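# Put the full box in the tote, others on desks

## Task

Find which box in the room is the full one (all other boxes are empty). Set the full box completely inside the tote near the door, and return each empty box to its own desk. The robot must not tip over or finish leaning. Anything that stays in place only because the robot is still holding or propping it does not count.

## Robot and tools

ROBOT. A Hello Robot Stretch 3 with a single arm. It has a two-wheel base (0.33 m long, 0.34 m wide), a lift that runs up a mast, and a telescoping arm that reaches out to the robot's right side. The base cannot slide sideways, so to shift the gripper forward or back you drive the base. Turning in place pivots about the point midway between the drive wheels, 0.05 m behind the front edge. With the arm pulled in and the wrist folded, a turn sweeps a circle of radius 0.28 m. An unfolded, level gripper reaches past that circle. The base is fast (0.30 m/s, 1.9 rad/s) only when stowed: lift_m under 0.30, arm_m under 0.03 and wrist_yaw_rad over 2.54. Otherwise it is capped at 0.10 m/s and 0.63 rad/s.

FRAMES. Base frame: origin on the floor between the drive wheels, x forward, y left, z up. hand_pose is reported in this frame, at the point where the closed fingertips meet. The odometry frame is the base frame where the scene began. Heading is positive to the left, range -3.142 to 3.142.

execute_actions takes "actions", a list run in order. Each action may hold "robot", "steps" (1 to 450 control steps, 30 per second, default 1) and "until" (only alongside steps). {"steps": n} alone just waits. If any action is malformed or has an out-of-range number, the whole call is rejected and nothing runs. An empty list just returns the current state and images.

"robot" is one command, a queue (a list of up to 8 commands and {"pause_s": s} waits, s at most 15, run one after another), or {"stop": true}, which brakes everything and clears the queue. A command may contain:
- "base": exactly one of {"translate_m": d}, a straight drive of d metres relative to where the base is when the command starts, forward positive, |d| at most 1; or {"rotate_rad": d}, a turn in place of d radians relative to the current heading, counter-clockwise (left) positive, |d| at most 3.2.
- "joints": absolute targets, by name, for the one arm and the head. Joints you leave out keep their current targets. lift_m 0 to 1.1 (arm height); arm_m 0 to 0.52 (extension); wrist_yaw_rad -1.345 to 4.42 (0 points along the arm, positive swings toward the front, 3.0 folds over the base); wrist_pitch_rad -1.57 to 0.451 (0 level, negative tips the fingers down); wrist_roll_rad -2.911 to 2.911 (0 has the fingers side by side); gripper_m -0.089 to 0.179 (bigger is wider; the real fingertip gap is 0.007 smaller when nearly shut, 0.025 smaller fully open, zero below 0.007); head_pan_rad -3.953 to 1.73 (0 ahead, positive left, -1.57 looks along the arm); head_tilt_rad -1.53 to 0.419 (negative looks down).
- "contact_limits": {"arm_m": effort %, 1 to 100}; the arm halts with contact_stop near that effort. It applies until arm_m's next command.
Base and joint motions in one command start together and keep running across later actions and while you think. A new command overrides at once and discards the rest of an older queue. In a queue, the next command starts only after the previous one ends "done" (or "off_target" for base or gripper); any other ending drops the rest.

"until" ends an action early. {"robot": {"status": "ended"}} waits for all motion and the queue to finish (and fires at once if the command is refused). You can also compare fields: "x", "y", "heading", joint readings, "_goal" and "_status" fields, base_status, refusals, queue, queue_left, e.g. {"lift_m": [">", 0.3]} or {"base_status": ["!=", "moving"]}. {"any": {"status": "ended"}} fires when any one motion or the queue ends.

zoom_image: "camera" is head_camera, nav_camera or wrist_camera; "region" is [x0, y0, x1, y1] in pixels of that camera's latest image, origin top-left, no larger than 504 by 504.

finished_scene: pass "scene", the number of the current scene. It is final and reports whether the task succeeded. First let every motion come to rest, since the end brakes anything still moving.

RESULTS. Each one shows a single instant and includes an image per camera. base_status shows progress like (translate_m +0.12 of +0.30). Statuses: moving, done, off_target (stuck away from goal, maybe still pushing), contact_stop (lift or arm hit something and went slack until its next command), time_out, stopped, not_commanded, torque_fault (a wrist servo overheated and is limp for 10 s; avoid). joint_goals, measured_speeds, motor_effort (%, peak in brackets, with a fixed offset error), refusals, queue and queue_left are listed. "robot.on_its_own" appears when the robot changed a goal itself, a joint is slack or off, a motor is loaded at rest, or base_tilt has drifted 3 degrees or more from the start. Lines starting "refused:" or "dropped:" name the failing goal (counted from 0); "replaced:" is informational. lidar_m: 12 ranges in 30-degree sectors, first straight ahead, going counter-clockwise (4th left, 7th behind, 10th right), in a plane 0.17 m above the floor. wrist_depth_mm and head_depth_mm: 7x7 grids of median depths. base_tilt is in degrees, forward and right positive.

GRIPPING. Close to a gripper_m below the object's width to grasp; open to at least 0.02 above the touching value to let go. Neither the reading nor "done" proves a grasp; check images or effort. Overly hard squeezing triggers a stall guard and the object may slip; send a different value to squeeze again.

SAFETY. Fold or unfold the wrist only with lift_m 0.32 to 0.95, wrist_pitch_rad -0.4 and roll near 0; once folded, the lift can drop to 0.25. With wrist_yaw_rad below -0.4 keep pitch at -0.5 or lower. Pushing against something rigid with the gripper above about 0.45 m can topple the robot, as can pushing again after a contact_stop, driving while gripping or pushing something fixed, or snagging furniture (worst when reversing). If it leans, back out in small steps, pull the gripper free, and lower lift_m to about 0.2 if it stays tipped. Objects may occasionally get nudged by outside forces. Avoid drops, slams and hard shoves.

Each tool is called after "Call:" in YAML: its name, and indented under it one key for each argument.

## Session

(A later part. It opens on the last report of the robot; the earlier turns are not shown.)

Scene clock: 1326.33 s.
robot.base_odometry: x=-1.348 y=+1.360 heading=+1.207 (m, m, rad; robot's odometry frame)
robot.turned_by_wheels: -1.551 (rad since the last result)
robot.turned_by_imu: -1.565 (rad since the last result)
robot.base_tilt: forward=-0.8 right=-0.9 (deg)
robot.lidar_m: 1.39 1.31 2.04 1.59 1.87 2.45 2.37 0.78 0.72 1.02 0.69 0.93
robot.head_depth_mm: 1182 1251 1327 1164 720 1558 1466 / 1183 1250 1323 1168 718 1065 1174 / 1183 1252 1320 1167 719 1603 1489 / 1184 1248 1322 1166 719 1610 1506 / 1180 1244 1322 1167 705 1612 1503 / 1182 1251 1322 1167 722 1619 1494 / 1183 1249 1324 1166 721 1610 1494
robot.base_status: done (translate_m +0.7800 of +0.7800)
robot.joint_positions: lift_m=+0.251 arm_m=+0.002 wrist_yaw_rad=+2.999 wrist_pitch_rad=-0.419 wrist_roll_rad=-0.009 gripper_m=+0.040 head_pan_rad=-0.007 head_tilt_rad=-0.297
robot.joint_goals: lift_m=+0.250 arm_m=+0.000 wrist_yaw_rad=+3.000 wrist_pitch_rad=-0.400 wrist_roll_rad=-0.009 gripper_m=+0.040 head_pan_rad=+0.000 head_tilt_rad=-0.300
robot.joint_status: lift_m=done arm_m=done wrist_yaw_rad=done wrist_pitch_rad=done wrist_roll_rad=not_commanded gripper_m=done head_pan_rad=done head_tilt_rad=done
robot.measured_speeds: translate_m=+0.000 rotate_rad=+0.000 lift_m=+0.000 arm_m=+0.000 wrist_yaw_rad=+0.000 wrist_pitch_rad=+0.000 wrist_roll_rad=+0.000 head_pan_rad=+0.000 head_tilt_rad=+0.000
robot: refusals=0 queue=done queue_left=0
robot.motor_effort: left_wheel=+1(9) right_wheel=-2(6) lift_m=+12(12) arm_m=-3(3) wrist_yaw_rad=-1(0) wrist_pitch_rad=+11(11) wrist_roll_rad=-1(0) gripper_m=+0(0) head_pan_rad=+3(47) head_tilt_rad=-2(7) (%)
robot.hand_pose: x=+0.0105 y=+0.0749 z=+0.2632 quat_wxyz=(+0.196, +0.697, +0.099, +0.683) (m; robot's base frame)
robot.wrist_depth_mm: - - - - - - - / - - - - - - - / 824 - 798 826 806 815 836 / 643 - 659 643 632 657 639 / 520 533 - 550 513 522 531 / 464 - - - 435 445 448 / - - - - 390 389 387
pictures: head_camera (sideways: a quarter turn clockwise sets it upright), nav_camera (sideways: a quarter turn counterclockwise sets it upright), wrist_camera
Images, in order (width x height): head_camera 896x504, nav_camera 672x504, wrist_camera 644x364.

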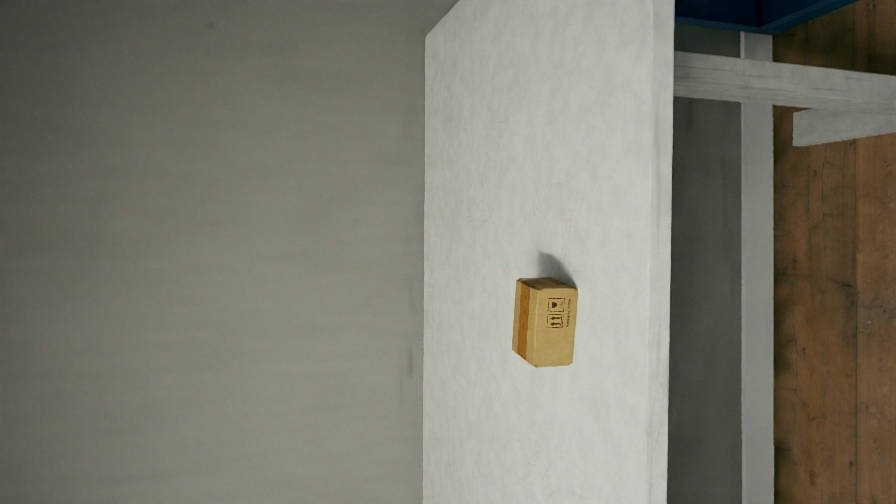

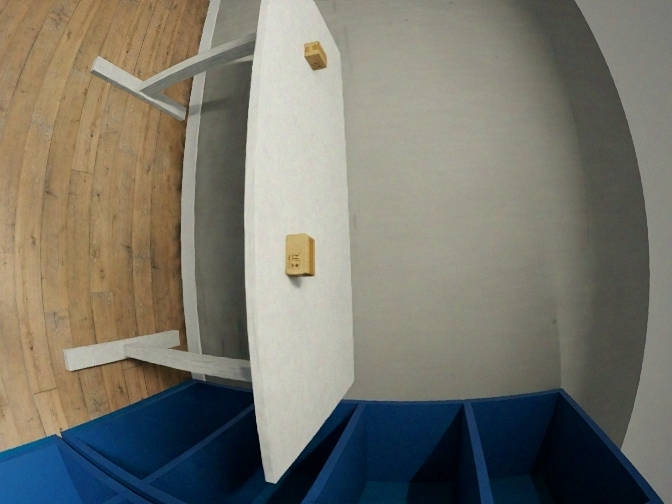

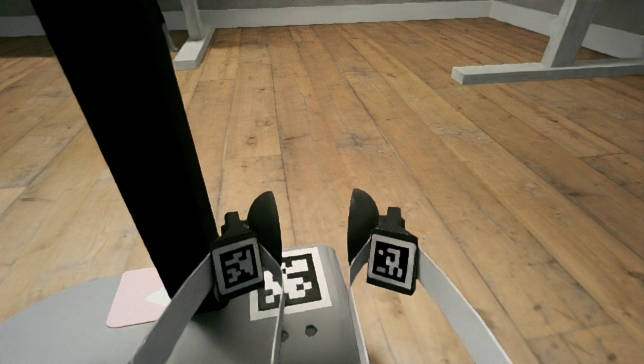

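Call:
execute_actions:
  actions:
    - {"robot": [{"base": {"translate_m": 0.10}}, {"base": {"rotate_rad": 1.551}}, {"base": {"translate_m": 0.07}}, {"joints": {"lift_m": 1.03, "wrist_yaw_rad": 1.57, "gripper_m": 0.15, "head_pan_rad": -1.57, "head_tilt_rad": -0.7}}, {"joints": {"wrist_yaw_rad": 0.0}}], "steps": 450, "until": {"robot": {"status": "ended"}}}

Scene clock: 1349.23 s.
robot.base_odometry: x=-1.377 y=+1.480 heading=+2.757 (m, m, rad; robot's odometry frame)
robot.turned_by_wheels: +1.551 (rad since the last result)
robot.turned_by_imu: +1.574 (rad since the last result)
robot.base_tilt: forward=-0.9 right=-0.8 (deg)
robot.lidar_m: 1.54 1.46 2.21 2.48 0.89 0.84 1.09 0.71 0.86 1.29 1.19 1.20
robot.head_depth_mm: 1089 1055 - - - - 1148 / 1087 987 - - - - 1174 / 1085 977 - - - - 1149 / 1089 976 - - - 1329 1166 / 1089 970 651 578 1613 1357 1169 / 1090 974 676 577 1607 1356 1170 / 1090 971 675 1647 1606 1355 1169
robot.base_status: done (translate_m +0.0700 of +0.0700)
robot.joint_positions: lift_m=+1.029 arm_m=+0.002 wrist_yaw_rad=+0.002 wrist_pitch_rad=-0.419 wrist_roll_rad=-0.009 gripper_m=+0.150 head_pan_rad=-1.563 head_tilt_rad=-0.691
robot.joint_goals: lift_m=+1.030 arm_m=+0.000 wrist_yaw_rad=+0.000 wrist_pitch_rad=-0.400 wrist_roll_rad=-0.009 gripper_m=+0.150 head_pan_rad=-1.570 head_tilt_rad=-0.700
robot.joint_status: lift_m=done arm_m=done wrist_yaw_rad=moving wrist_pitch_rad=done wrist_roll_rad=not_commanded gripper_m=done head_pan_rad=done head_tilt_rad=done
robot.measured_speeds: translate_m=+0.000 rotate_rad=+0.000 lift_m=+0.000 arm_m=+0.000 wrist_yaw_rad=+0.000 wrist_pitch_rad=+0.000 wrist_roll_rad=+0.000 head_pan_rad=+0.000 head_tilt_rad=+0.000
robot: refusals=0 queue=running queue_left=0
robot.motor_effort: left_wheel=-4(8) right_wheel=+3(8) lift_m=+42(43) arm_m=-3(3) wrist_yaw_rad=-2(1) wrist_pitch_rad=+11(11) wrist_roll_rad=+0(0) gripper_m=+1(83) head_pan_rad=-3(46) head_tilt_rad=-3(23) (%)
robot.hand_pose: x=-0.0211 y=-0.3714 z=+1.0417 quat_wxyz=(+0.695, +0.149, -0.688, -0.146) (m; robot's base frame)
robot.wrist_depth_mm: 909 914 940 904 914 944 810 / 632 632 630 625 603 606 989 / 452 456 427 387 449 450 438 / 357 356 352 355 353 355 350 / 306 304 303 301 297 - 302 / - - - - - - 754 / - - - - - - -
pictures: head_camera (sideways: a quarter turn clockwise sets it upright), nav_camera (sideways: a quarter turn counterclockwise sets it upright), wrist_camera
Images, in order (width x height): head_camera 896x504, nav_camera 672x504, wrist_camera 644x364.

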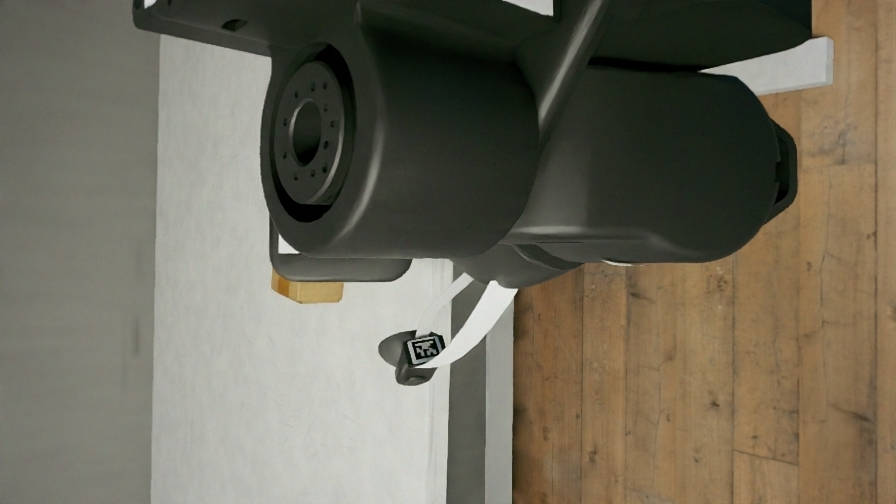

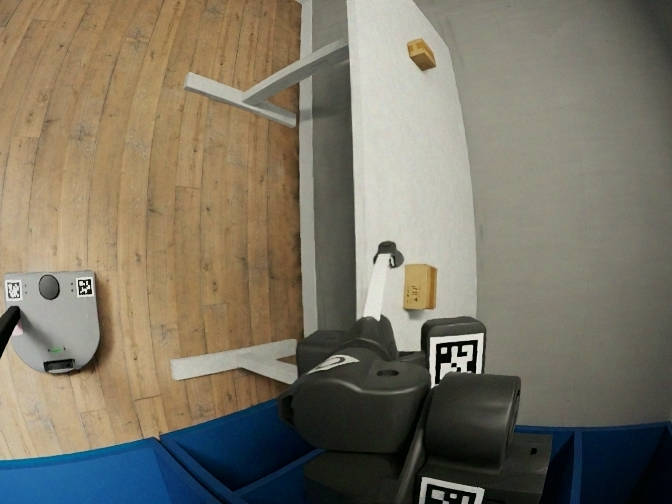

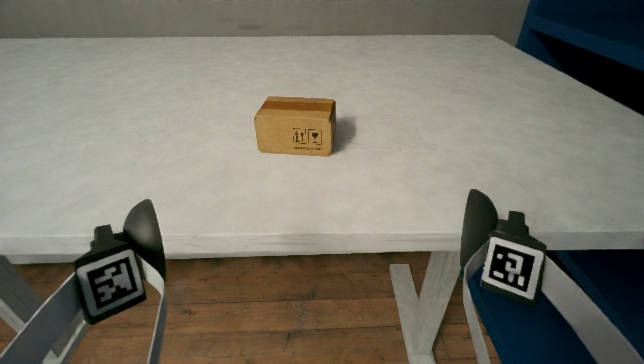

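Call:
execute_actions:
  actions:
    - {"robot": [{"base": {"translate_m": 0.017}, "joints": {"lift_m": 0.972, "arm_m": 0.19}}], "steps": 450, "until": {"robot": {"status": "ended"}}}

Scene clock: 1358.93 s.
robot.base_odometry: x=-1.393 y=+1.486 heading=+2.757 (m, m, rad; robot's odometry frame)
robot.turned_by_wheels: +0.000 (rad since the last result)
robot.turned_by_imu: +0.001 (rad since the last result)
robot.base_tilt: forward=-0.9 right=-0.9 (deg)
robot.lidar_m: 1.52 1.75 2.19 2.47 0.91 0.85 1.10 0.72 0.87 1.29 1.18 1.20
robot.head_depth_mm: 1087 1161 - 1018 1297 1354 1165 / 1087 - - 1698 1615 1345 1169 / 1089 1164 - 1704 1621 1357 1170 / 1086 1040 - 1678 1605 1353 1171 / 1093 975 707 578 1610 1350 1162 / 1089 971 676 577 1605 1351 1168 / 1089 967 675 1643 1602 1354 1168
robot.base_status: done (translate_m +0.0170 of +0.0170)
robot.joint_positions: lift_m=+0.973 arm_m=+0.190 wrist_yaw_rad=+0.000 wrist_pitch_rad=-0.419 wrist_roll_rad=-0.009 gripper_m=+0.150 head_pan_rad=-1.563 head_tilt_rad=-0.691
robot.joint_goals: lift_m=+0.972 arm_m=+0.190 wrist_yaw_rad=+0.000 wrist_pitch_rad=-0.400 wrist_roll_rad=-0.009 gripper_m=+0.150 head_pan_rad=-1.570 head_tilt_rad=-0.700
robot.joint_status: lift_m=done arm_m=done wrist_yaw_rad=done wrist_pitch_rad=done wrist_roll_rad=not_commanded gripper_m=done head_pan_rad=done head_tilt_rad=done
robot.measured_speeds: translate_m=+0.000 rotate_rad=+0.000 lift_m=+0.000 arm_m=+0.000 wrist_yaw_rad=+0.000 wrist_pitch_rad=+0.000 wrist_roll_rad=+0.000 head_pan_rad=+0.000 head_tilt_rad=+0.000
robot: refusals=0 queue=done queue_left=0
robot.motor_effort: left_wheel=-3(3) right_wheel=+3(6) lift_m=+12(42) arm_m=+2(1) wrist_yaw_rad=+0(1) wrist_pitch_rad=+11(11) wrist_roll_rad=-1(1) gripper_m=+1(0) head_pan_rad=-3(4) head_tilt_rad=-3(4) (%)
robot.hand_pose: x=-0.0214 y=-0.5590 z=+0.9852 quat_wxyz=(+0.695, +0.148, -0.688, -0.147) (m; robot's base frame)
robot.wrist_depth_mm: 746 743 751 760 756 697 740 / 455 452 453 454 444 449 447 / 336 327 329 219 330 318 324 / 258 258 237 188 245 255 255 / 211 220 210 203 210 - 210 / 185 177 179 179 177 170 179 / 151 156 156 155 155 154 154
pictures: head_camera (sideways: a quarter turn clockwise sets it upright), nav_camera (sideways: a quarter turn counterclockwise sets it upright), wrist_camera
Images, in order (width x height): head_camera 896x504, nav_camera 672x504, wrist_camera 644x364.

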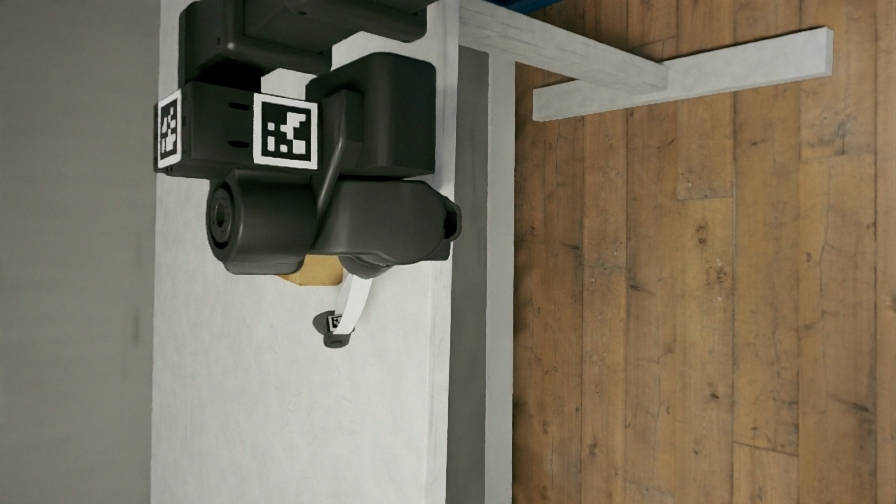

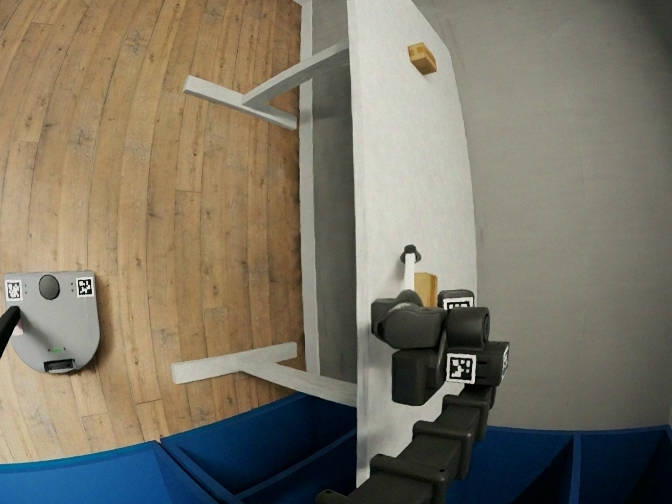

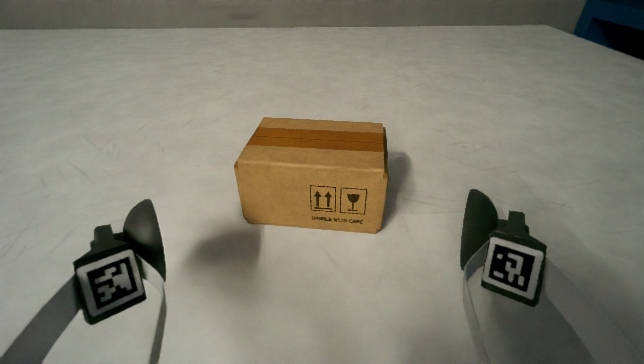

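Call:
execute_actions:
  actions:
    - {"robot": [{"joints": {"arm_m": 0.25}}, {"joints": {"gripper_m": 0.0}}], "steps": 450, "until": {"robot": {"status": "ended"}}}

Scene clock: 1375.13 s.
robot.base_odometry: x=-1.393 y=+1.486 heading=+2.757 (m, m, rad; robot's odometry frame)
robot.turned_by_wheels: +0.000 (rad since the last result)
robot.turned_by_imu: +0.001 (rad since the last result)
robot.base_tilt: forward=-0.9 right=-0.9 (deg)
robot.lidar_m: 1.53 1.75 2.19 2.47 0.91 0.85 1.10 0.72 0.87 1.29 1.18 1.20
robot.head_depth_mm: 1090 1160 - 582 1294 1352 1162 / 1089 - 605 581 1624 1337 1174 / 1088 - - 579 1618 1356 1173 / 1084 1116 626 579 1609 1360 1170 / 1091 973 677 577 1609 1354 1170 / 1086 970 677 576 1609 1352 1169 / 1088 969 673 1635 1597 1353 1164
robot.base_status: done (translate_m +0.0170 of +0.0170)
robot.joint_positions: lift_m=+0.973 arm_m=+0.250 wrist_yaw_rad=+0.000 wrist_pitch_rad=-0.419 wrist_roll_rad=-0.009 gripper_m=+0.001 head_pan_rad=-1.563 head_tilt_rad=-0.691
robot.joint_goals: lift_m=+0.972 arm_m=+0.250 wrist_yaw_rad=+0.000 wrist_pitch_rad=-0.400 wrist_roll_rad=-0.009 gripper_m=+0.000 head_pan_rad=-1.570 head_tilt_rad=-0.700
robot.joint_status: lift_m=done arm_m=done wrist_yaw_rad=done wrist_pitch_rad=done wrist_roll_rad=not_commanded gripper_m=done head_pan_rad=done head_tilt_rad=done
robot.measured_speeds: translate_m=+0.000 rotate_rad=+0.000 lift_m=+0.000 arm_m=+0.000 wrist_yaw_rad=+0.000 wrist_pitch_rad=+0.000 wrist_roll_rad=+0.000 head_pan_rad=+0.000 head_tilt_rad=+0.000
robot: refusals=0 queue=done queue_left=0
robot.motor_effort: left_wheel=-2(2) right_wheel=+3(3) lift_m=+11(12) arm_m=+2(1) wrist_yaw_rad=+1(0) wrist_pitch_rad=+11(11) wrist_roll_rad=-1(0) gripper_m=-30(99) head_pan_rad=-3(3) head_tilt_rad=-3(3) (%)
robot.hand_pose: x=-0.0214 y=-0.6190 z=+0.9852 quat_wxyz=(+0.695, +0.148, -0.688, -0.147) (m; robot's base frame)
robot.wrist_depth_mm: 685 705 707 717 692 734 700 / 463 458 450 455 452 441 439 / 328 325 329 324 321 323 321 / 256 254 243 168 255 254 252 / 213 210 138 138 137 209 210 / 180 184 150 143 144 176 177 / 160 155 155 155 155 154 154
pictures: head_camera (sideways: a quarter turn clockwise sets it upright), nav_camera (sideways: a quarter turn counterclockwise sets it upright), wrist_camera
Images, in order (width x height): head_camera 896x504, nav_camera 672x504, wrist_camera 644x364.

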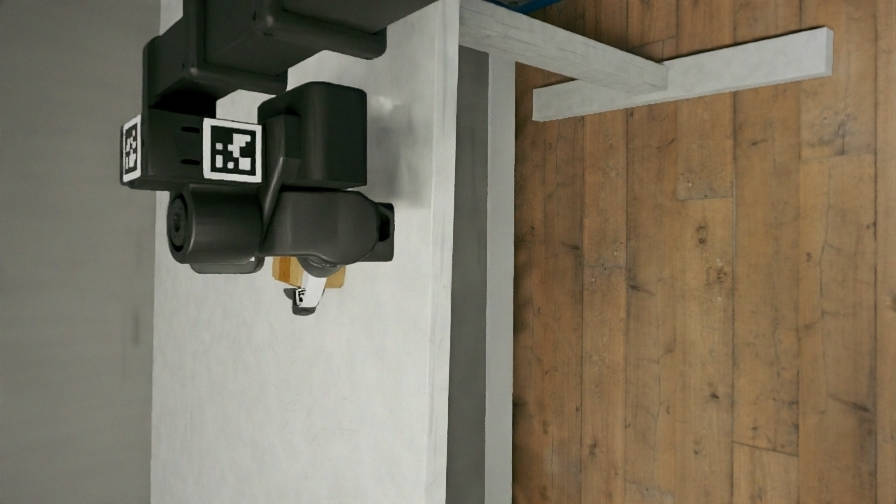

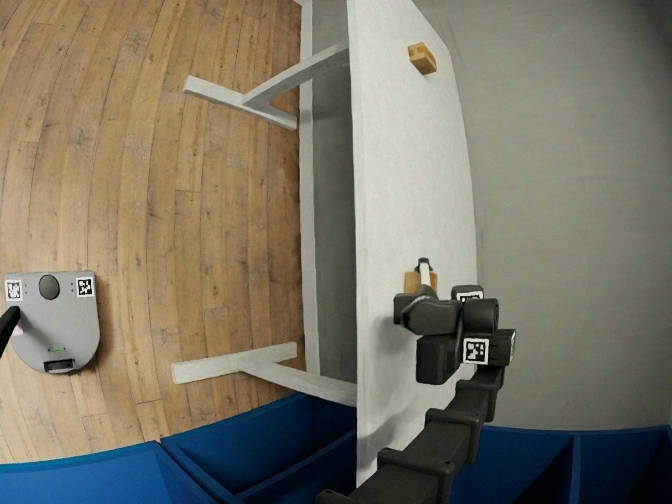

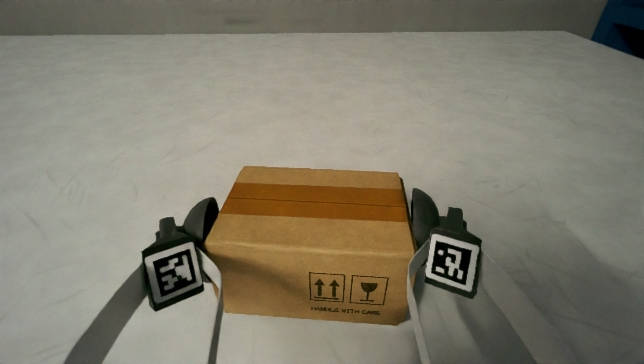

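Gripped. Weigh box 6.

Call:
execute_actions:
  actions:
    - {"robot": [{"joints": {"lift_m": 1.06, "wrist_pitch_rad": -0.5}}, {"joints": {"wrist_pitch_rad": 0.0}}, {"pause_s": 0.5}], "steps": 450, "until": {"robot": {"status": "ended"}}}

Scene clock: 1380.60 s.
robot.base_odometry: x=-1.393 y=+1.486 heading=+2.757 (m, m, rad; robot's odometry frame)
robot.turned_by_wheels: +0.000 (rad since the last result)
robot.turned_by_imu: +0.001 (rad since the last result)
robot.base_tilt: forward=-0.8 right=-0.8 (deg)
robot.lidar_m: 1.53 1.75 2.19 2.47 0.91 0.85 1.10 0.72 0.87 1.29 1.18 1.20
robot.head_depth_mm: 1122 962 684 582 1291 1353 1164 / - 850 682 580 1612 1341 1170 / - 871 680 579 1617 1358 1173 / 526 918 679 578 1618 1355 1171 / 1069 972 678 577 1612 1350 1164 / 1086 972 677 576 1607 1350 1165 / 1094 969 674 1647 1608 1349 1163
robot.base_status: done (translate_m +0.0170 of +0.0170)
robot.joint_positions: lift_m=+1.059 arm_m=+0.250 wrist_yaw_rad=+0.000 wrist_pitch_rad=-0.028 wrist_roll_rad=-0.010 gripper_m=+0.026 head_pan_rad=-1.563 head_tilt_rad=-0.691
robot.joint_goals: lift_m=+1.060 arm_m=+0.250 wrist_yaw_rad=+0.000 wrist_pitch_rad=+0.000 wrist_roll_rad=-0.010 gripper_m=+0.025 head_pan_rad=-1.570 head_tilt_rad=-0.700
robot.joint_status: lift_m=done arm_m=done wrist_yaw_rad=done wrist_pitch_rad=done wrist_roll_rad=not_commanded gripper_m=done head_pan_rad=done head_tilt_rad=done
robot.measured_speeds: translate_m=+0.000 rotate_rad=+0.000 lift_m=+0.000 arm_m=+0.000 wrist_yaw_rad=+0.000 wrist_pitch_rad=+0.000 wrist_roll_rad=+0.000 head_pan_rad=+0.000 head_tilt_rad=+0.000
robot: refusals=0 queue=done queue_left=0
robot.on_its_own: gripper_m is held at +0.025, not at your +0.000, by its stall guard, which is still easing
robot.motor_effort: left_wheel=-2(1) right_wheel=+3(3) lift_m=+42(43) arm_m=+2(2) wrist_yaw_rad=-2(0) wrist_pitch_rad=+16(16) wrist_roll_rad=+0(1) gripper_m=-23(30) head_pan_rad=-4(3) head_tilt_rad=-5(3) (%)
robot.hand_pose: x=-0.0213 y=-0.6502 z=+1.1666 quat_wxyz=(+0.711, +0.010, -0.703, -0.010) (m; robot's base frame)
robot.wrist_depth_mm: 720 717 733 737 755 744 717 / 733 765 781 771 766 768 734 / 790 771 761 790 778 800 768 / 806 805 794 167 819 827 770 / 753 788 137 137 138 691 813 / 527 537 152 145 145 495 498 / 414 399 405 384 394 393 388
pictures: head_camera (sideways: a quarter turn clockwise sets it upright), nav_camera (sideways: a quarter turn counterclockwise sets it upright), wrist_camera
Images, in order (width x height): head_camera 896x504, nav_camera 672x504, wrist_camera 644x364.

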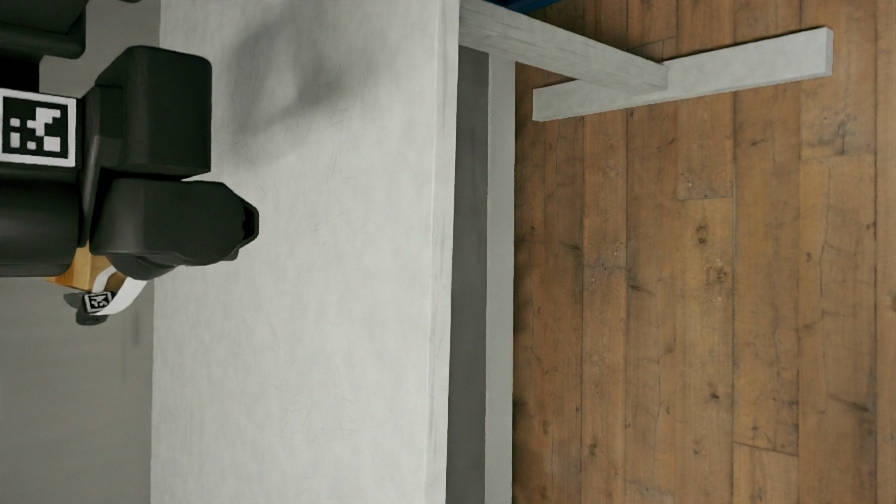

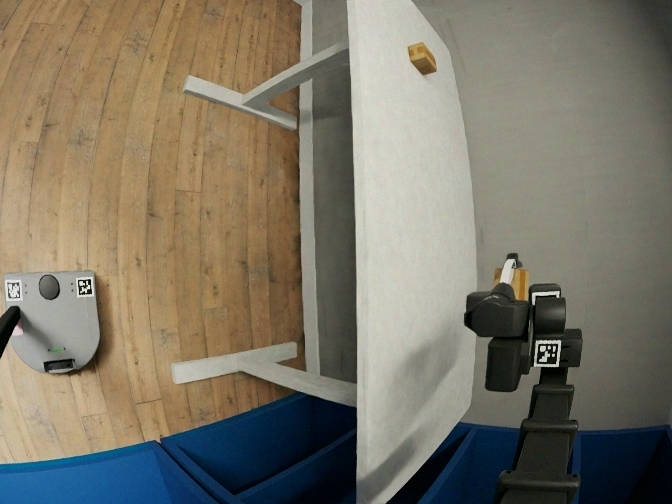

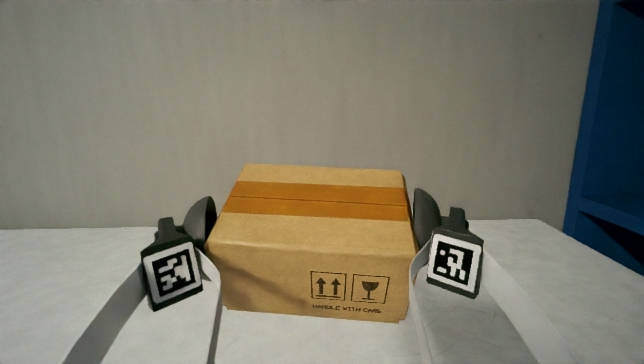

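Call:
execute_actions:
  actions:
    - {"robot": [{"joints": {"wrist_pitch_rad": -0.4}}, {"joints": {"lift_m": 0.975}}, {"joints": {"gripper_m": 0.15}}, {"joints": {"arm_m": 0.08}}, {"joints": {"arm_m": 0.0, "lift_m": 1.03}, "base": {"translate_m": 0.62}}], "steps": 450, "until": {"robot": {"status": "ended"}}}

Scene clock: 1401.10 s.
robot.base_odometry: x=-1.967 y=+1.718 heading=+2.757 (m, m, rad; robot's odometry frame)
robot.turned_by_wheels: +0.000 (rad since the last result)
robot.turned_by_imu: +0.004 (rad since the last result)
robot.base_tilt: forward=-0.8 right=-0.9 (deg)
robot.lidar_m: 1.30 0.93 0.96 2.46 1.94 1.38 1.31 1.27 1.35 0.87 0.88 1.34
robot.head_depth_mm: 1102 1053 - - - - 1149 / 1102 983 - - - - 1169 / 1099 982 - - - - 1144 / 1101 973 - - - 1321 1168 / 1099 972 677 1651 1610 1355 1166 / 1098 973 676 1087 1491 1319 1169 / 1103 972 675 1655 1609 1354 1170
robot.base_status: done (translate_m +0.6200 of +0.6200)
robot.joint_positions: lift_m=+1.029 arm_m=+0.002 wrist_yaw_rad=+0.000 wrist_pitch_rad=-0.418 wrist_roll_rad=-0.010 gripper_m=+0.150 head_pan_rad=-1.563 head_tilt_rad=-0.691
robot.joint_goals: lift_m=+1.030 arm_m=+0.000 wrist_yaw_rad=+0.000 wrist_pitch_rad=-0.400 wrist_roll_rad=-0.010 gripper_m=+0.150 head_pan_rad=-1.570 head_tilt_rad=-0.700
robot.joint_status: lift_m=done arm_m=done wrist_yaw_rad=done wrist_pitch_rad=done wrist_roll_rad=not_commanded gripper_m=done head_pan_rad=done head_tilt_rad=done
robot.measured_speeds: translate_m=+0.000 rotate_rad=+0.000 lift_m=+0.000 arm_m=+0.000 wrist_yaw_rad=+0.000 wrist_pitch_rad=+0.000 wrist_roll_rad=+0.000 head_pan_rad=+0.000 head_tilt_rad=+0.000
robot: refusals=0 queue=done queue_left=0
robot.motor_effort: left_wheel=-2(4) right_wheel=+3(5) lift_m=+42(45) arm_m=-3(2) wrist_yaw_rad=+1(0) wrist_pitch_rad=+10(17) wrist_roll_rad=+0(0) gripper_m=+0(82) head_pan_rad=-4(5) head_tilt_rad=-4(4) (%)
robot.hand_pose: x=-0.0214 y=-0.3715 z=+1.0418 quat_wxyz=(+0.696, +0.148, -0.688, -0.146) (m; robot's base frame)
robot.wrist_depth_mm: 948 972 942 915 962 960 945 / - 639 626 572 613 620 625 / 453 451 453 450 443 441 445 / 347 358 351 351 351 355 349 / - 325 845 - - - - / - - - - - - - / - - - - - - -
pictures: head_camera (sideways: a quarter turn clockwise sets it upright), nav_camera (sideways: a quarter turn counterclockwise sets it upright), wrist_camera
Images, in order (width x height): head_camera 896x504, nav_camera 672x504, wrist_camera 644x364.

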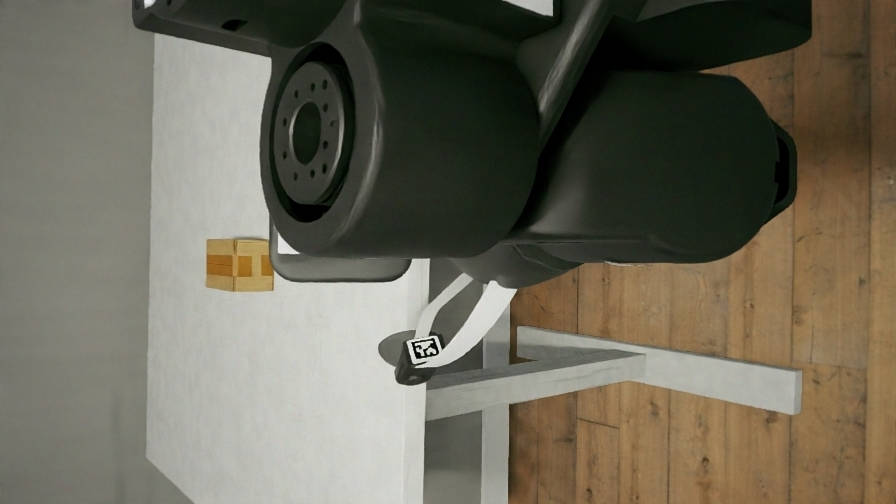

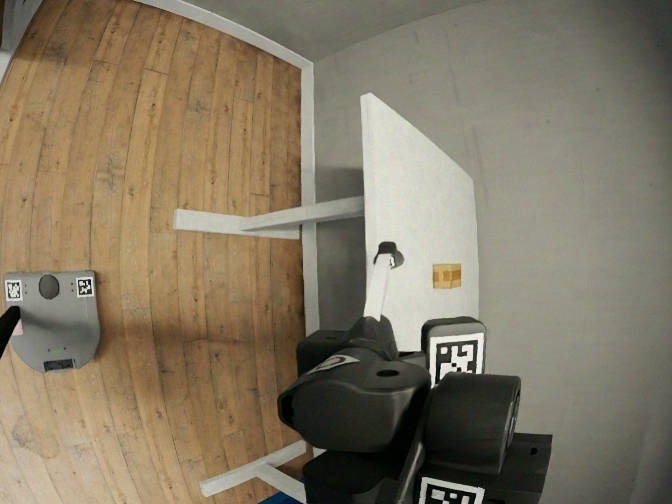

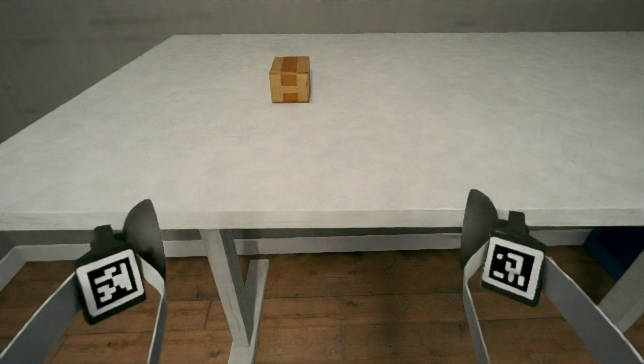

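Call:
execute_actions:
  actions:
    - {"robot": [{"base": {"translate_m": 0.034}, "joints": {"lift_m": 0.972, "arm_m": 0.38}}], "steps": 450, "until": {"robot": {"status": "ended"}}}

Scene clock: 1409.17 s.
robot.base_odometry: x=-1.999 y=+1.731 heading=+2.757 (m, m, rad; robot's odometry frame)
robot.turned_by_wheels: +0.000 (rad since the last result)
robot.turned_by_imu: +0.001 (rad since the last result)
robot.base_tilt: forward=-0.7 right=-0.9 (deg)
robot.lidar_m: 1.26 0.90 0.94 2.47 1.97 1.41 1.35 1.30 1.35 0.86 1.36 1.30
robot.head_depth_mm: 1099 - - 1700 1626 1362 1172 / 1082 - 682 1661 1614 1359 1172 / 1084 - 667 1657 1617 1360 1168 / 1099 - 652 1665 1611 1357 1172 / 1098 974 677 1612 1562 1351 1169 / 1101 969 676 1102 1561 1347 1164 / 1102 1032 674 1661 1614 1349 1168
robot.base_status: done (translate_m +0.0340 of +0.0340)
robot.joint_positions: lift_m=+0.973 arm_m=+0.380 wrist_yaw_rad=+0.000 wrist_pitch_rad=-0.418 wrist_roll_rad=-0.010 gripper_m=+0.150 head_pan_rad=-1.563 head_tilt_rad=-0.691
robot.joint_goals: lift_m=+0.972 arm_m=+0.380 wrist_yaw_rad=+0.000 wrist_pitch_rad=-0.400 wrist_roll_rad=-0.010 gripper_m=+0.150 head_pan_rad=-1.570 head_tilt_rad=-0.700
robot.joint_status: lift_m=done arm_m=done wrist_yaw_rad=done wrist_pitch_rad=done wrist_roll_rad=not_commanded gripper_m=done head_pan_rad=done head_tilt_rad=done
robot.measured_speeds: translate_m=+0.000 rotate_rad=+0.000 lift_m=+0.000 arm_m=+0.000 wrist_yaw_rad=+0.000 wrist_pitch_rad=+0.000 wrist_roll_rad=+0.000 head_pan_rad=+0.000 head_tilt_rad=+0.000
robot: refusals=0 queue=done queue_left=0
robot.motor_effort: left_wheel=-3(3) right_wheel=+3(5) lift_m=+12(41) arm_m=+2(4) wrist_yaw_rad=-1(1) wrist_pitch_rad=+11(10) wrist_roll_rad=+0(0) gripper_m=+0(0) head_pan_rad=-3(3) head_tilt_rad=-3(3) (%)
robot.hand_pose: x=-0.0215 y=-0.7491 z=+0.9854 quat_wxyz=(+0.696, +0.148, -0.688, -0.146) (m; robot's base frame)
robot.wrist_depth_mm: 596 606 604 602 609 622 625 / 637 453 456 448 454 438 443 / 328 327 329 216 323 321 319 / 257 256 255 169 255 254 253 / 210 218 209 173 202 - 208 / 184 176 177 178 178 170 179 / 151 155 154 155 154 153 154
pictures: head_camera (sideways: a quarter turn clockwise sets it upright), nav_camera (sideways: a quarter turn counterclockwise sets it upright), wrist_camera
Images, in order (width x height): head_camera 896x504, nav_camera 672x504, wrist_camera 644x364.

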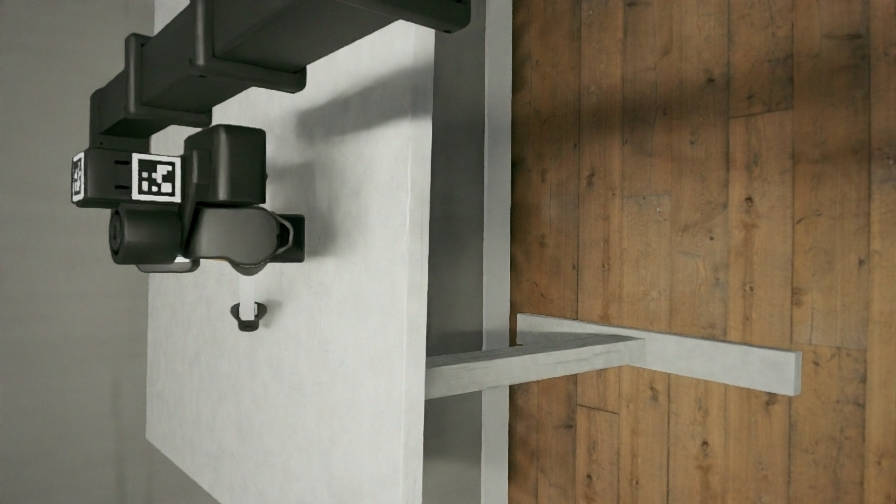

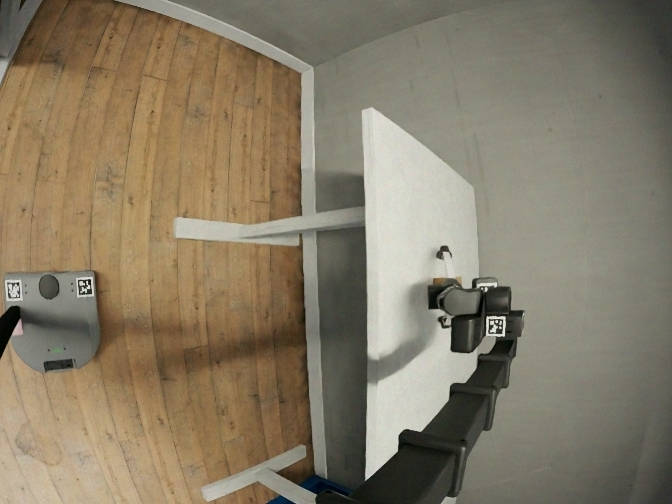

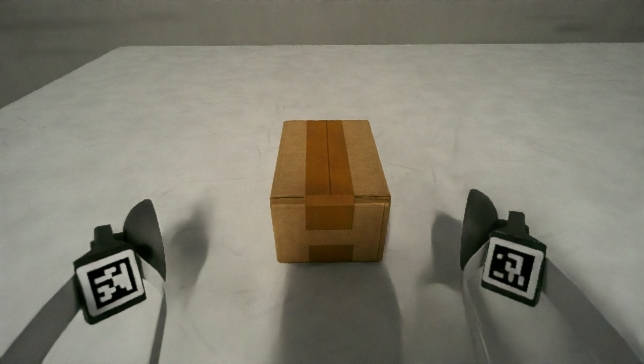

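Call:
execute_actions:
  actions:
    - {"robot": [{"base": {"translate_m": -0.006}, "joints": {"arm_m": 0.432}}, {"joints": {"gripper_m": 0.0}}], "steps": 450, "until": {"robot": {"status": "ended"}}}

Scene clock: 1417.33 s.
robot.base_odometry: x=-1.993 y=+1.729 heading=+2.757 (m, m, rad; robot's odometry frame)
robot.turned_by_wheels: +0.000 (rad since the last result)
robot.turned_by_imu: +0.001 (rad since the last result)
robot.base_tilt: forward=-0.9 right=-0.9 (deg)
robot.lidar_m: 1.27 0.90 0.94 2.46 1.96 1.41 1.34 1.29 1.34 0.86 1.36 1.31
robot.head_depth_mm: 1099 - - 1697 1625 1358 1175 / 1084 873 682 1661 1618 1361 1167 / 1065 - 682 1659 1615 1359 1167 / 1081 - 679 1670 1606 1351 1169 / 1102 973 676 1663 1568 1358 1169 / 1098 972 676 1080 1564 1349 1166 / 1099 966 676 1659 1608 1354 1167
robot.base_status: done (translate_m -0.0060 of -0.0060)
robot.joint_positions: lift_m=+0.973 arm_m=+0.432 wrist_yaw_rad=-0.001 wrist_pitch_rad=-0.417 wrist_roll_rad=-0.010 gripper_m=+0.001 head_pan_rad=-1.563 head_tilt_rad=-0.691
robot.joint_goals: lift_m=+0.972 arm_m=+0.432 wrist_yaw_rad=+0.000 wrist_pitch_rad=-0.400 wrist_roll_rad=-0.010 gripper_m=+0.000 head_pan_rad=-1.570 head_tilt_rad=-0.700
robot.joint_status: lift_m=done arm_m=done wrist_yaw_rad=done wrist_pitch_rad=done wrist_roll_rad=not_commanded gripper_m=done head_pan_rad=done head_tilt_rad=done
robot.measured_speeds: translate_m=+0.000 rotate_rad=+0.000 lift_m=+0.000 arm_m=+0.000 wrist_yaw_rad=+0.000 wrist_pitch_rad=+0.000 wrist_roll_rad=+0.000 head_pan_rad=+0.000 head_tilt_rad=+0.000
robot: refusals=0 queue=done queue_left=0
robot.motor_effort: left_wheel=-3(6) right_wheel=+3(5) lift_m=+12(11) arm_m=+2(1) wrist_yaw_rad=+1(2) wrist_pitch_rad=+10(10) wrist_roll_rad=+0(0) gripper_m=-26(96) head_pan_rad=-4(4) head_tilt_rad=-4(3) (%)
robot.hand_pose: x=-0.0217 y=-0.8012 z=+0.9857 quat_wxyz=(+0.696, +0.147, -0.688, -0.146) (m; robot's base frame)
robot.wrist_depth_mm: 555 569 575 573 586 584 587 / 585 453 452 451 443 443 444 / 330 328 327 328 328 324 323 / 255 257 257 171 255 255 255 / 210 211 145 140 145 208 210 / 180 180 127 122 167 177 177 / 156 155 151 140 150 154 154
pictures: head_camera (sideways: a quarter turn clockwise sets it upright), nav_camera (sideways: a quarter turn counterclockwise sets it upright), wrist_camera
Images, in order (width x height): head_camera 896x504, nav_camera 672x504, wrist_camera 644x364.

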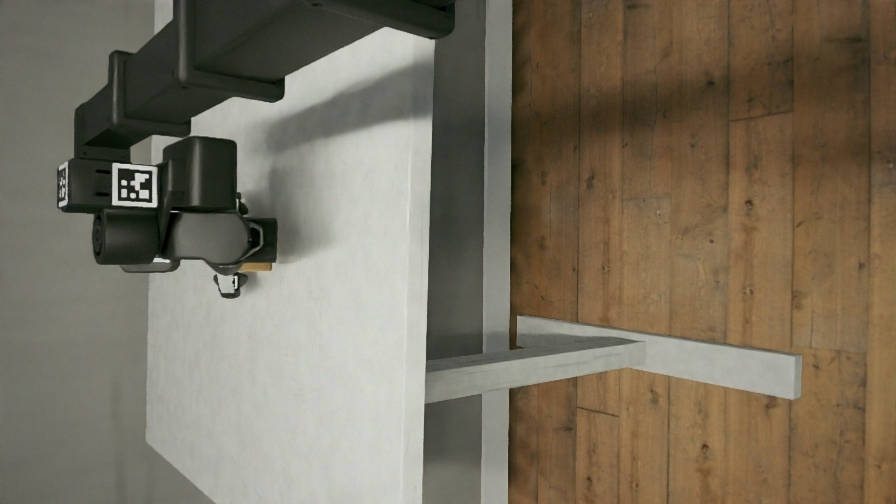

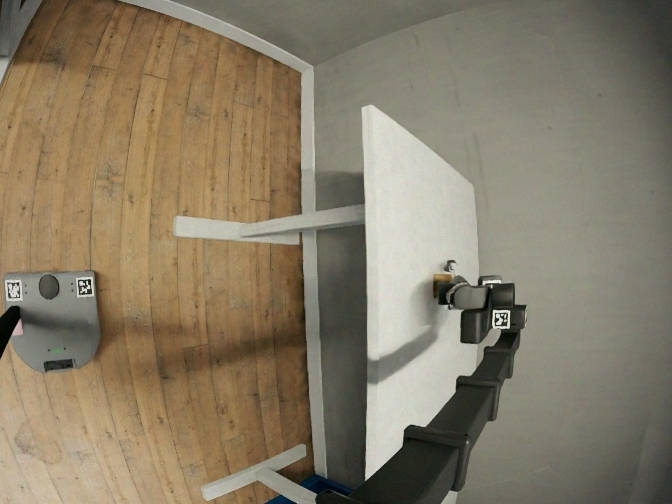

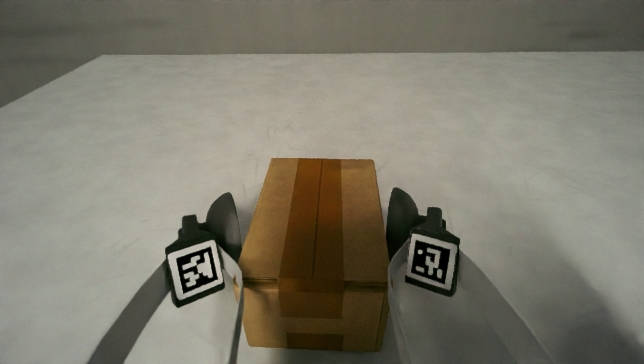

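Gripped box 5. Weigh it.

Call:
execute_actions:
  actions:
    - {"robot": [{"joints": {"lift_m": 1.06, "wrist_pitch_rad": -0.5}}, {"joints": {"wrist_pitch_rad": 0.0}}, {"pause_s": 0.5}], "steps": 450, "until": {"robot": {"status": "ended"}}}

Scene clock: 1421.93 s.
robot.base_odometry: x=-1.993 y=+1.729 heading=+2.757 (m, m, rad; robot's odometry frame)
robot.turned_by_wheels: +0.000 (rad since the last result)
robot.turned_by_imu: +0.001 (rad since the last result)
robot.base_tilt: forward=-0.9 right=-0.8 (deg)
robot.lidar_m: 1.27 0.90 0.94 2.46 1.96 1.41 1.34 1.29 1.35 0.86 1.36 1.31
robot.head_depth_mm: 1146 985 685 1658 1626 1361 1173 / 1117 981 681 1655 1621 1361 1167 / - 979 679 1655 1619 1360 1175 / - 916 678 1666 1610 1353 1168 / 1100 972 678 1660 1571 1352 1167 / 1103 965 675 1076 1568 1346 1170 / 1097 968 673 1665 1605 1346 1168
robot.base_status: done (translate_m -0.0060 of -0.0060)
robot.joint_positions: lift_m=+1.059 arm_m=+0.432 wrist_yaw_rad=+0.000 wrist_pitch_rad=-0.056 wrist_roll_rad=-0.010 gripper_m=+0.012 head_pan_rad=-1.563 head_tilt_rad=-0.692
robot.joint_goals: lift_m=+1.060 arm_m=+0.432 wrist_yaw_rad=+0.000 wrist_pitch_rad=+0.000 wrist_roll_rad=-0.010 gripper_m=+0.012 head_pan_rad=-1.570 head_tilt_rad=-0.700
robot.joint_status: lift_m=done arm_m=done wrist_yaw_rad=done wrist_pitch_rad=off_target wrist_roll_rad=not_commanded gripper_m=done head_pan_rad=done head_tilt_rad=done
robot.measured_speeds: translate_m=+0.000 rotate_rad=+0.000 lift_m=+0.000 arm_m=+0.000 wrist_yaw_rad=+0.000 wrist_pitch_rad=+0.000 wrist_roll_rad=+0.000 head_pan_rad=+0.000 head_tilt_rad=+0.000
robot: refusals=0 queue=dropped queue_left=0
robot.on_its_own: gripper_m is held at +0.012, not at your +0.000, by its stall guard, which is not easing now
robot.motor_effort: left_wheel=-3(3) right_wheel=+2(4) lift_m=+44(45) arm_m=+0(2) wrist_yaw_rad=+0(0) wrist_pitch_rad=+31(34) wrist_roll_rad=+0(0) gripper_m=-15(25) head_pan_rad=-4(4) head_tilt_rad=-3(3) (%)
robot.hand_pose: x=-0.0214 y=-0.8314 z=+1.1595 quat_wxyz=(+0.711, +0.020, -0.703, -0.020) (m; robot's base frame)
robot.wrist_depth_mm: 569 556 576 570 586 582 582 / 566 585 592 595 602 611 614 / 597 610 615 633 621 632 636 / 629 635 644 658 667 659 674 / 659 650 660 666 668 681 679 / 685 485 130 126 425 471 463 / 386 384 361 115 361 370 367
pictures: head_camera (sideways: a quarter turn clockwise sets it upright), nav_camera (sideways: a quarter turn counterclockwise sets it upright), wrist_camera
dropped: robot: command 1 of its queue: wrist_pitch_rad: off_target
Images, in order (width x height): head_camera 896x504, nav_camera 672x504, wrist_camera 644x364.

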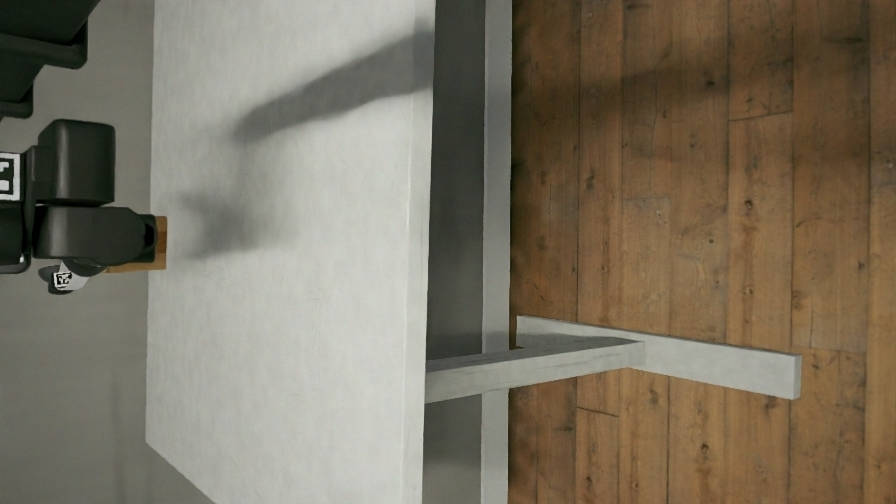

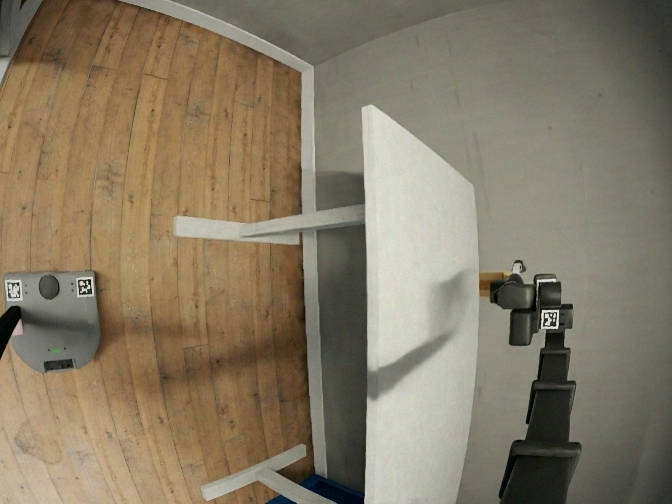

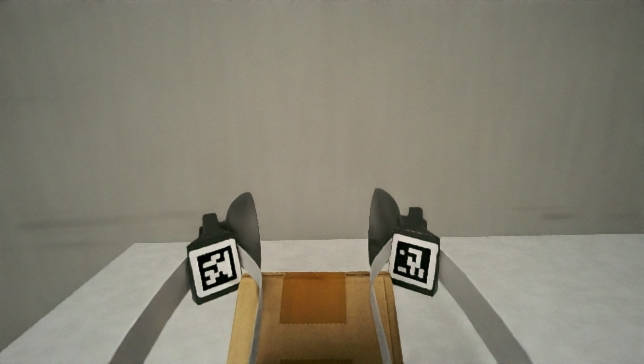

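Call:
execute_actions:
  actions:
    - {"robot": [{"joints": {"wrist_pitch_rad": -0.4}}], "steps": 150, "until": {"robot": {"status": "ended"}}}

Scene clock: 1463.83 s.
robot.base_odometry: x=-1.993 y=+1.729 heading=+2.757 (m, m, rad; robot's odometry frame)
robot.turned_by_wheels: +0.000 (rad since the last result)
robot.turned_by_imu: +0.002 (rad since the last result)
robot.base_tilt: forward=-0.8 right=-0.9 (deg)
robot.lidar_m: 1.27 0.91 0.94 2.46 1.97 1.40 1.34 1.29 1.35 0.86 1.36 1.31
robot.head_depth_mm: 1142 987 682 1656 1621 1365 1174 / 1114 982 681 1662 1625 1361 1173 / - 975 679 1665 1617 1364 1167 / - 711 678 1661 1619 1354 1170 / 1100 971 677 1669 1574 1355 1167 / 1099 971 675 1078 1562 1347 1167 / 1100 965 674 1663 1614 1346 1165
robot.base_status: done (translate_m -0.0060 of -0.0060)
robot.joint_positions: lift_m=+1.059 arm_m=+0.432 wrist_yaw_rad=+0.000 wrist_pitch_rad=-0.442 wrist_roll_rad=-0.010 gripper_m=+0.012 head_pan_rad=-1.563 head_tilt_rad=-0.692
robot.joint_goals: lift_m=+1.060 arm_m=+0.432 wrist_yaw_rad=+0.000 wrist_pitch_rad=-0.400 wrist_roll_rad=-0.010 gripper_m=+0.012 head_pan_rad=-1.570 head_tilt_rad=-0.700
robot.joint_status: lift_m=done arm_m=done wrist_yaw_rad=done wrist_pitch_rad=done wrist_roll_rad=not_commanded gripper_m=done head_pan_rad=done head_tilt_rad=done
robot.measured_speeds: translate_m=+0.000 rotate_rad=+0.000 lift_m=+0.000 arm_m=+0.000 wrist_yaw_rad=+0.000 wrist_pitch_rad=+0.000 wrist_roll_rad=+0.000 head_pan_rad=+0.000 head_tilt_rad=+0.000
robot: refusals=0 queue=done queue_left=0
robot.on_its_own: gripper_m is held at +0.012, not at your +0.000, by its stall guard, which is not easing now
robot.motor_effort: left_wheel=-2(3) right_wheel=+2(2) lift_m=+44(43) arm_m=+0(0) wrist_yaw_rad=+0(0) wrist_pitch_rad=+24(31) wrist_roll_rad=+0(0) gripper_m=-15(15) head_pan_rad=-3(4) head_tilt_rad=-3(4) (%)
robot.hand_pose: x=-0.0215 y=-0.7982 z=+1.0665 quat_wxyz=(+0.694, +0.156, -0.686, -0.154) (m; robot's base frame)
robot.wrist_depth_mm: 568 555 581 563 571 591 587 / 617 620 615 624 615 650 631 / 656 486 492 481 481 481 474 / 388 379 382 375 378 380 378 / 319 321 327 315 326 318 313 / 271 273 129 128 253 272 269 / 234 237 229 119 232 234 235
pictures: head_camera (sideways: a quarter turn clockwise sets it upright), nav_camera (sideways: a quarter turn counterclockwise sets it upright), wrist_camera
Images, in order (width x height): head_camera 896x504, nav_camera 672x504, wrist_camera 644x364.

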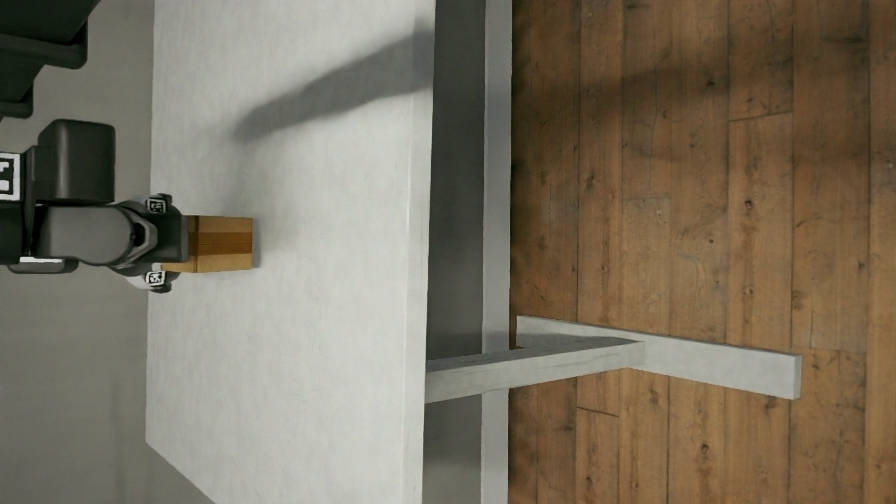

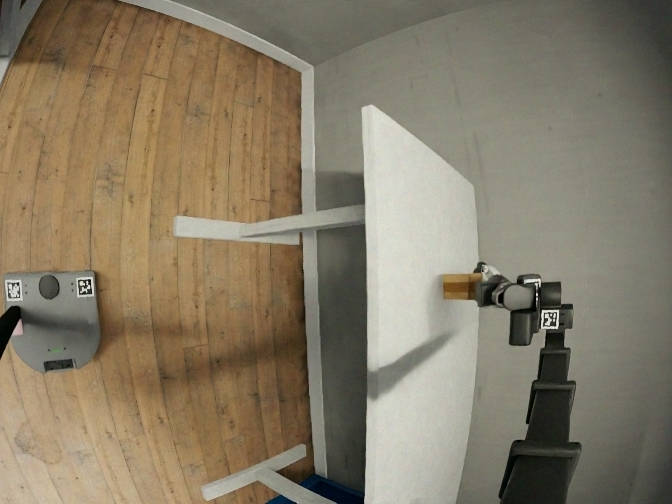

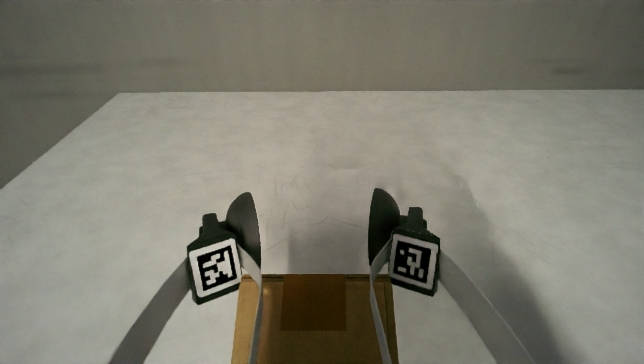

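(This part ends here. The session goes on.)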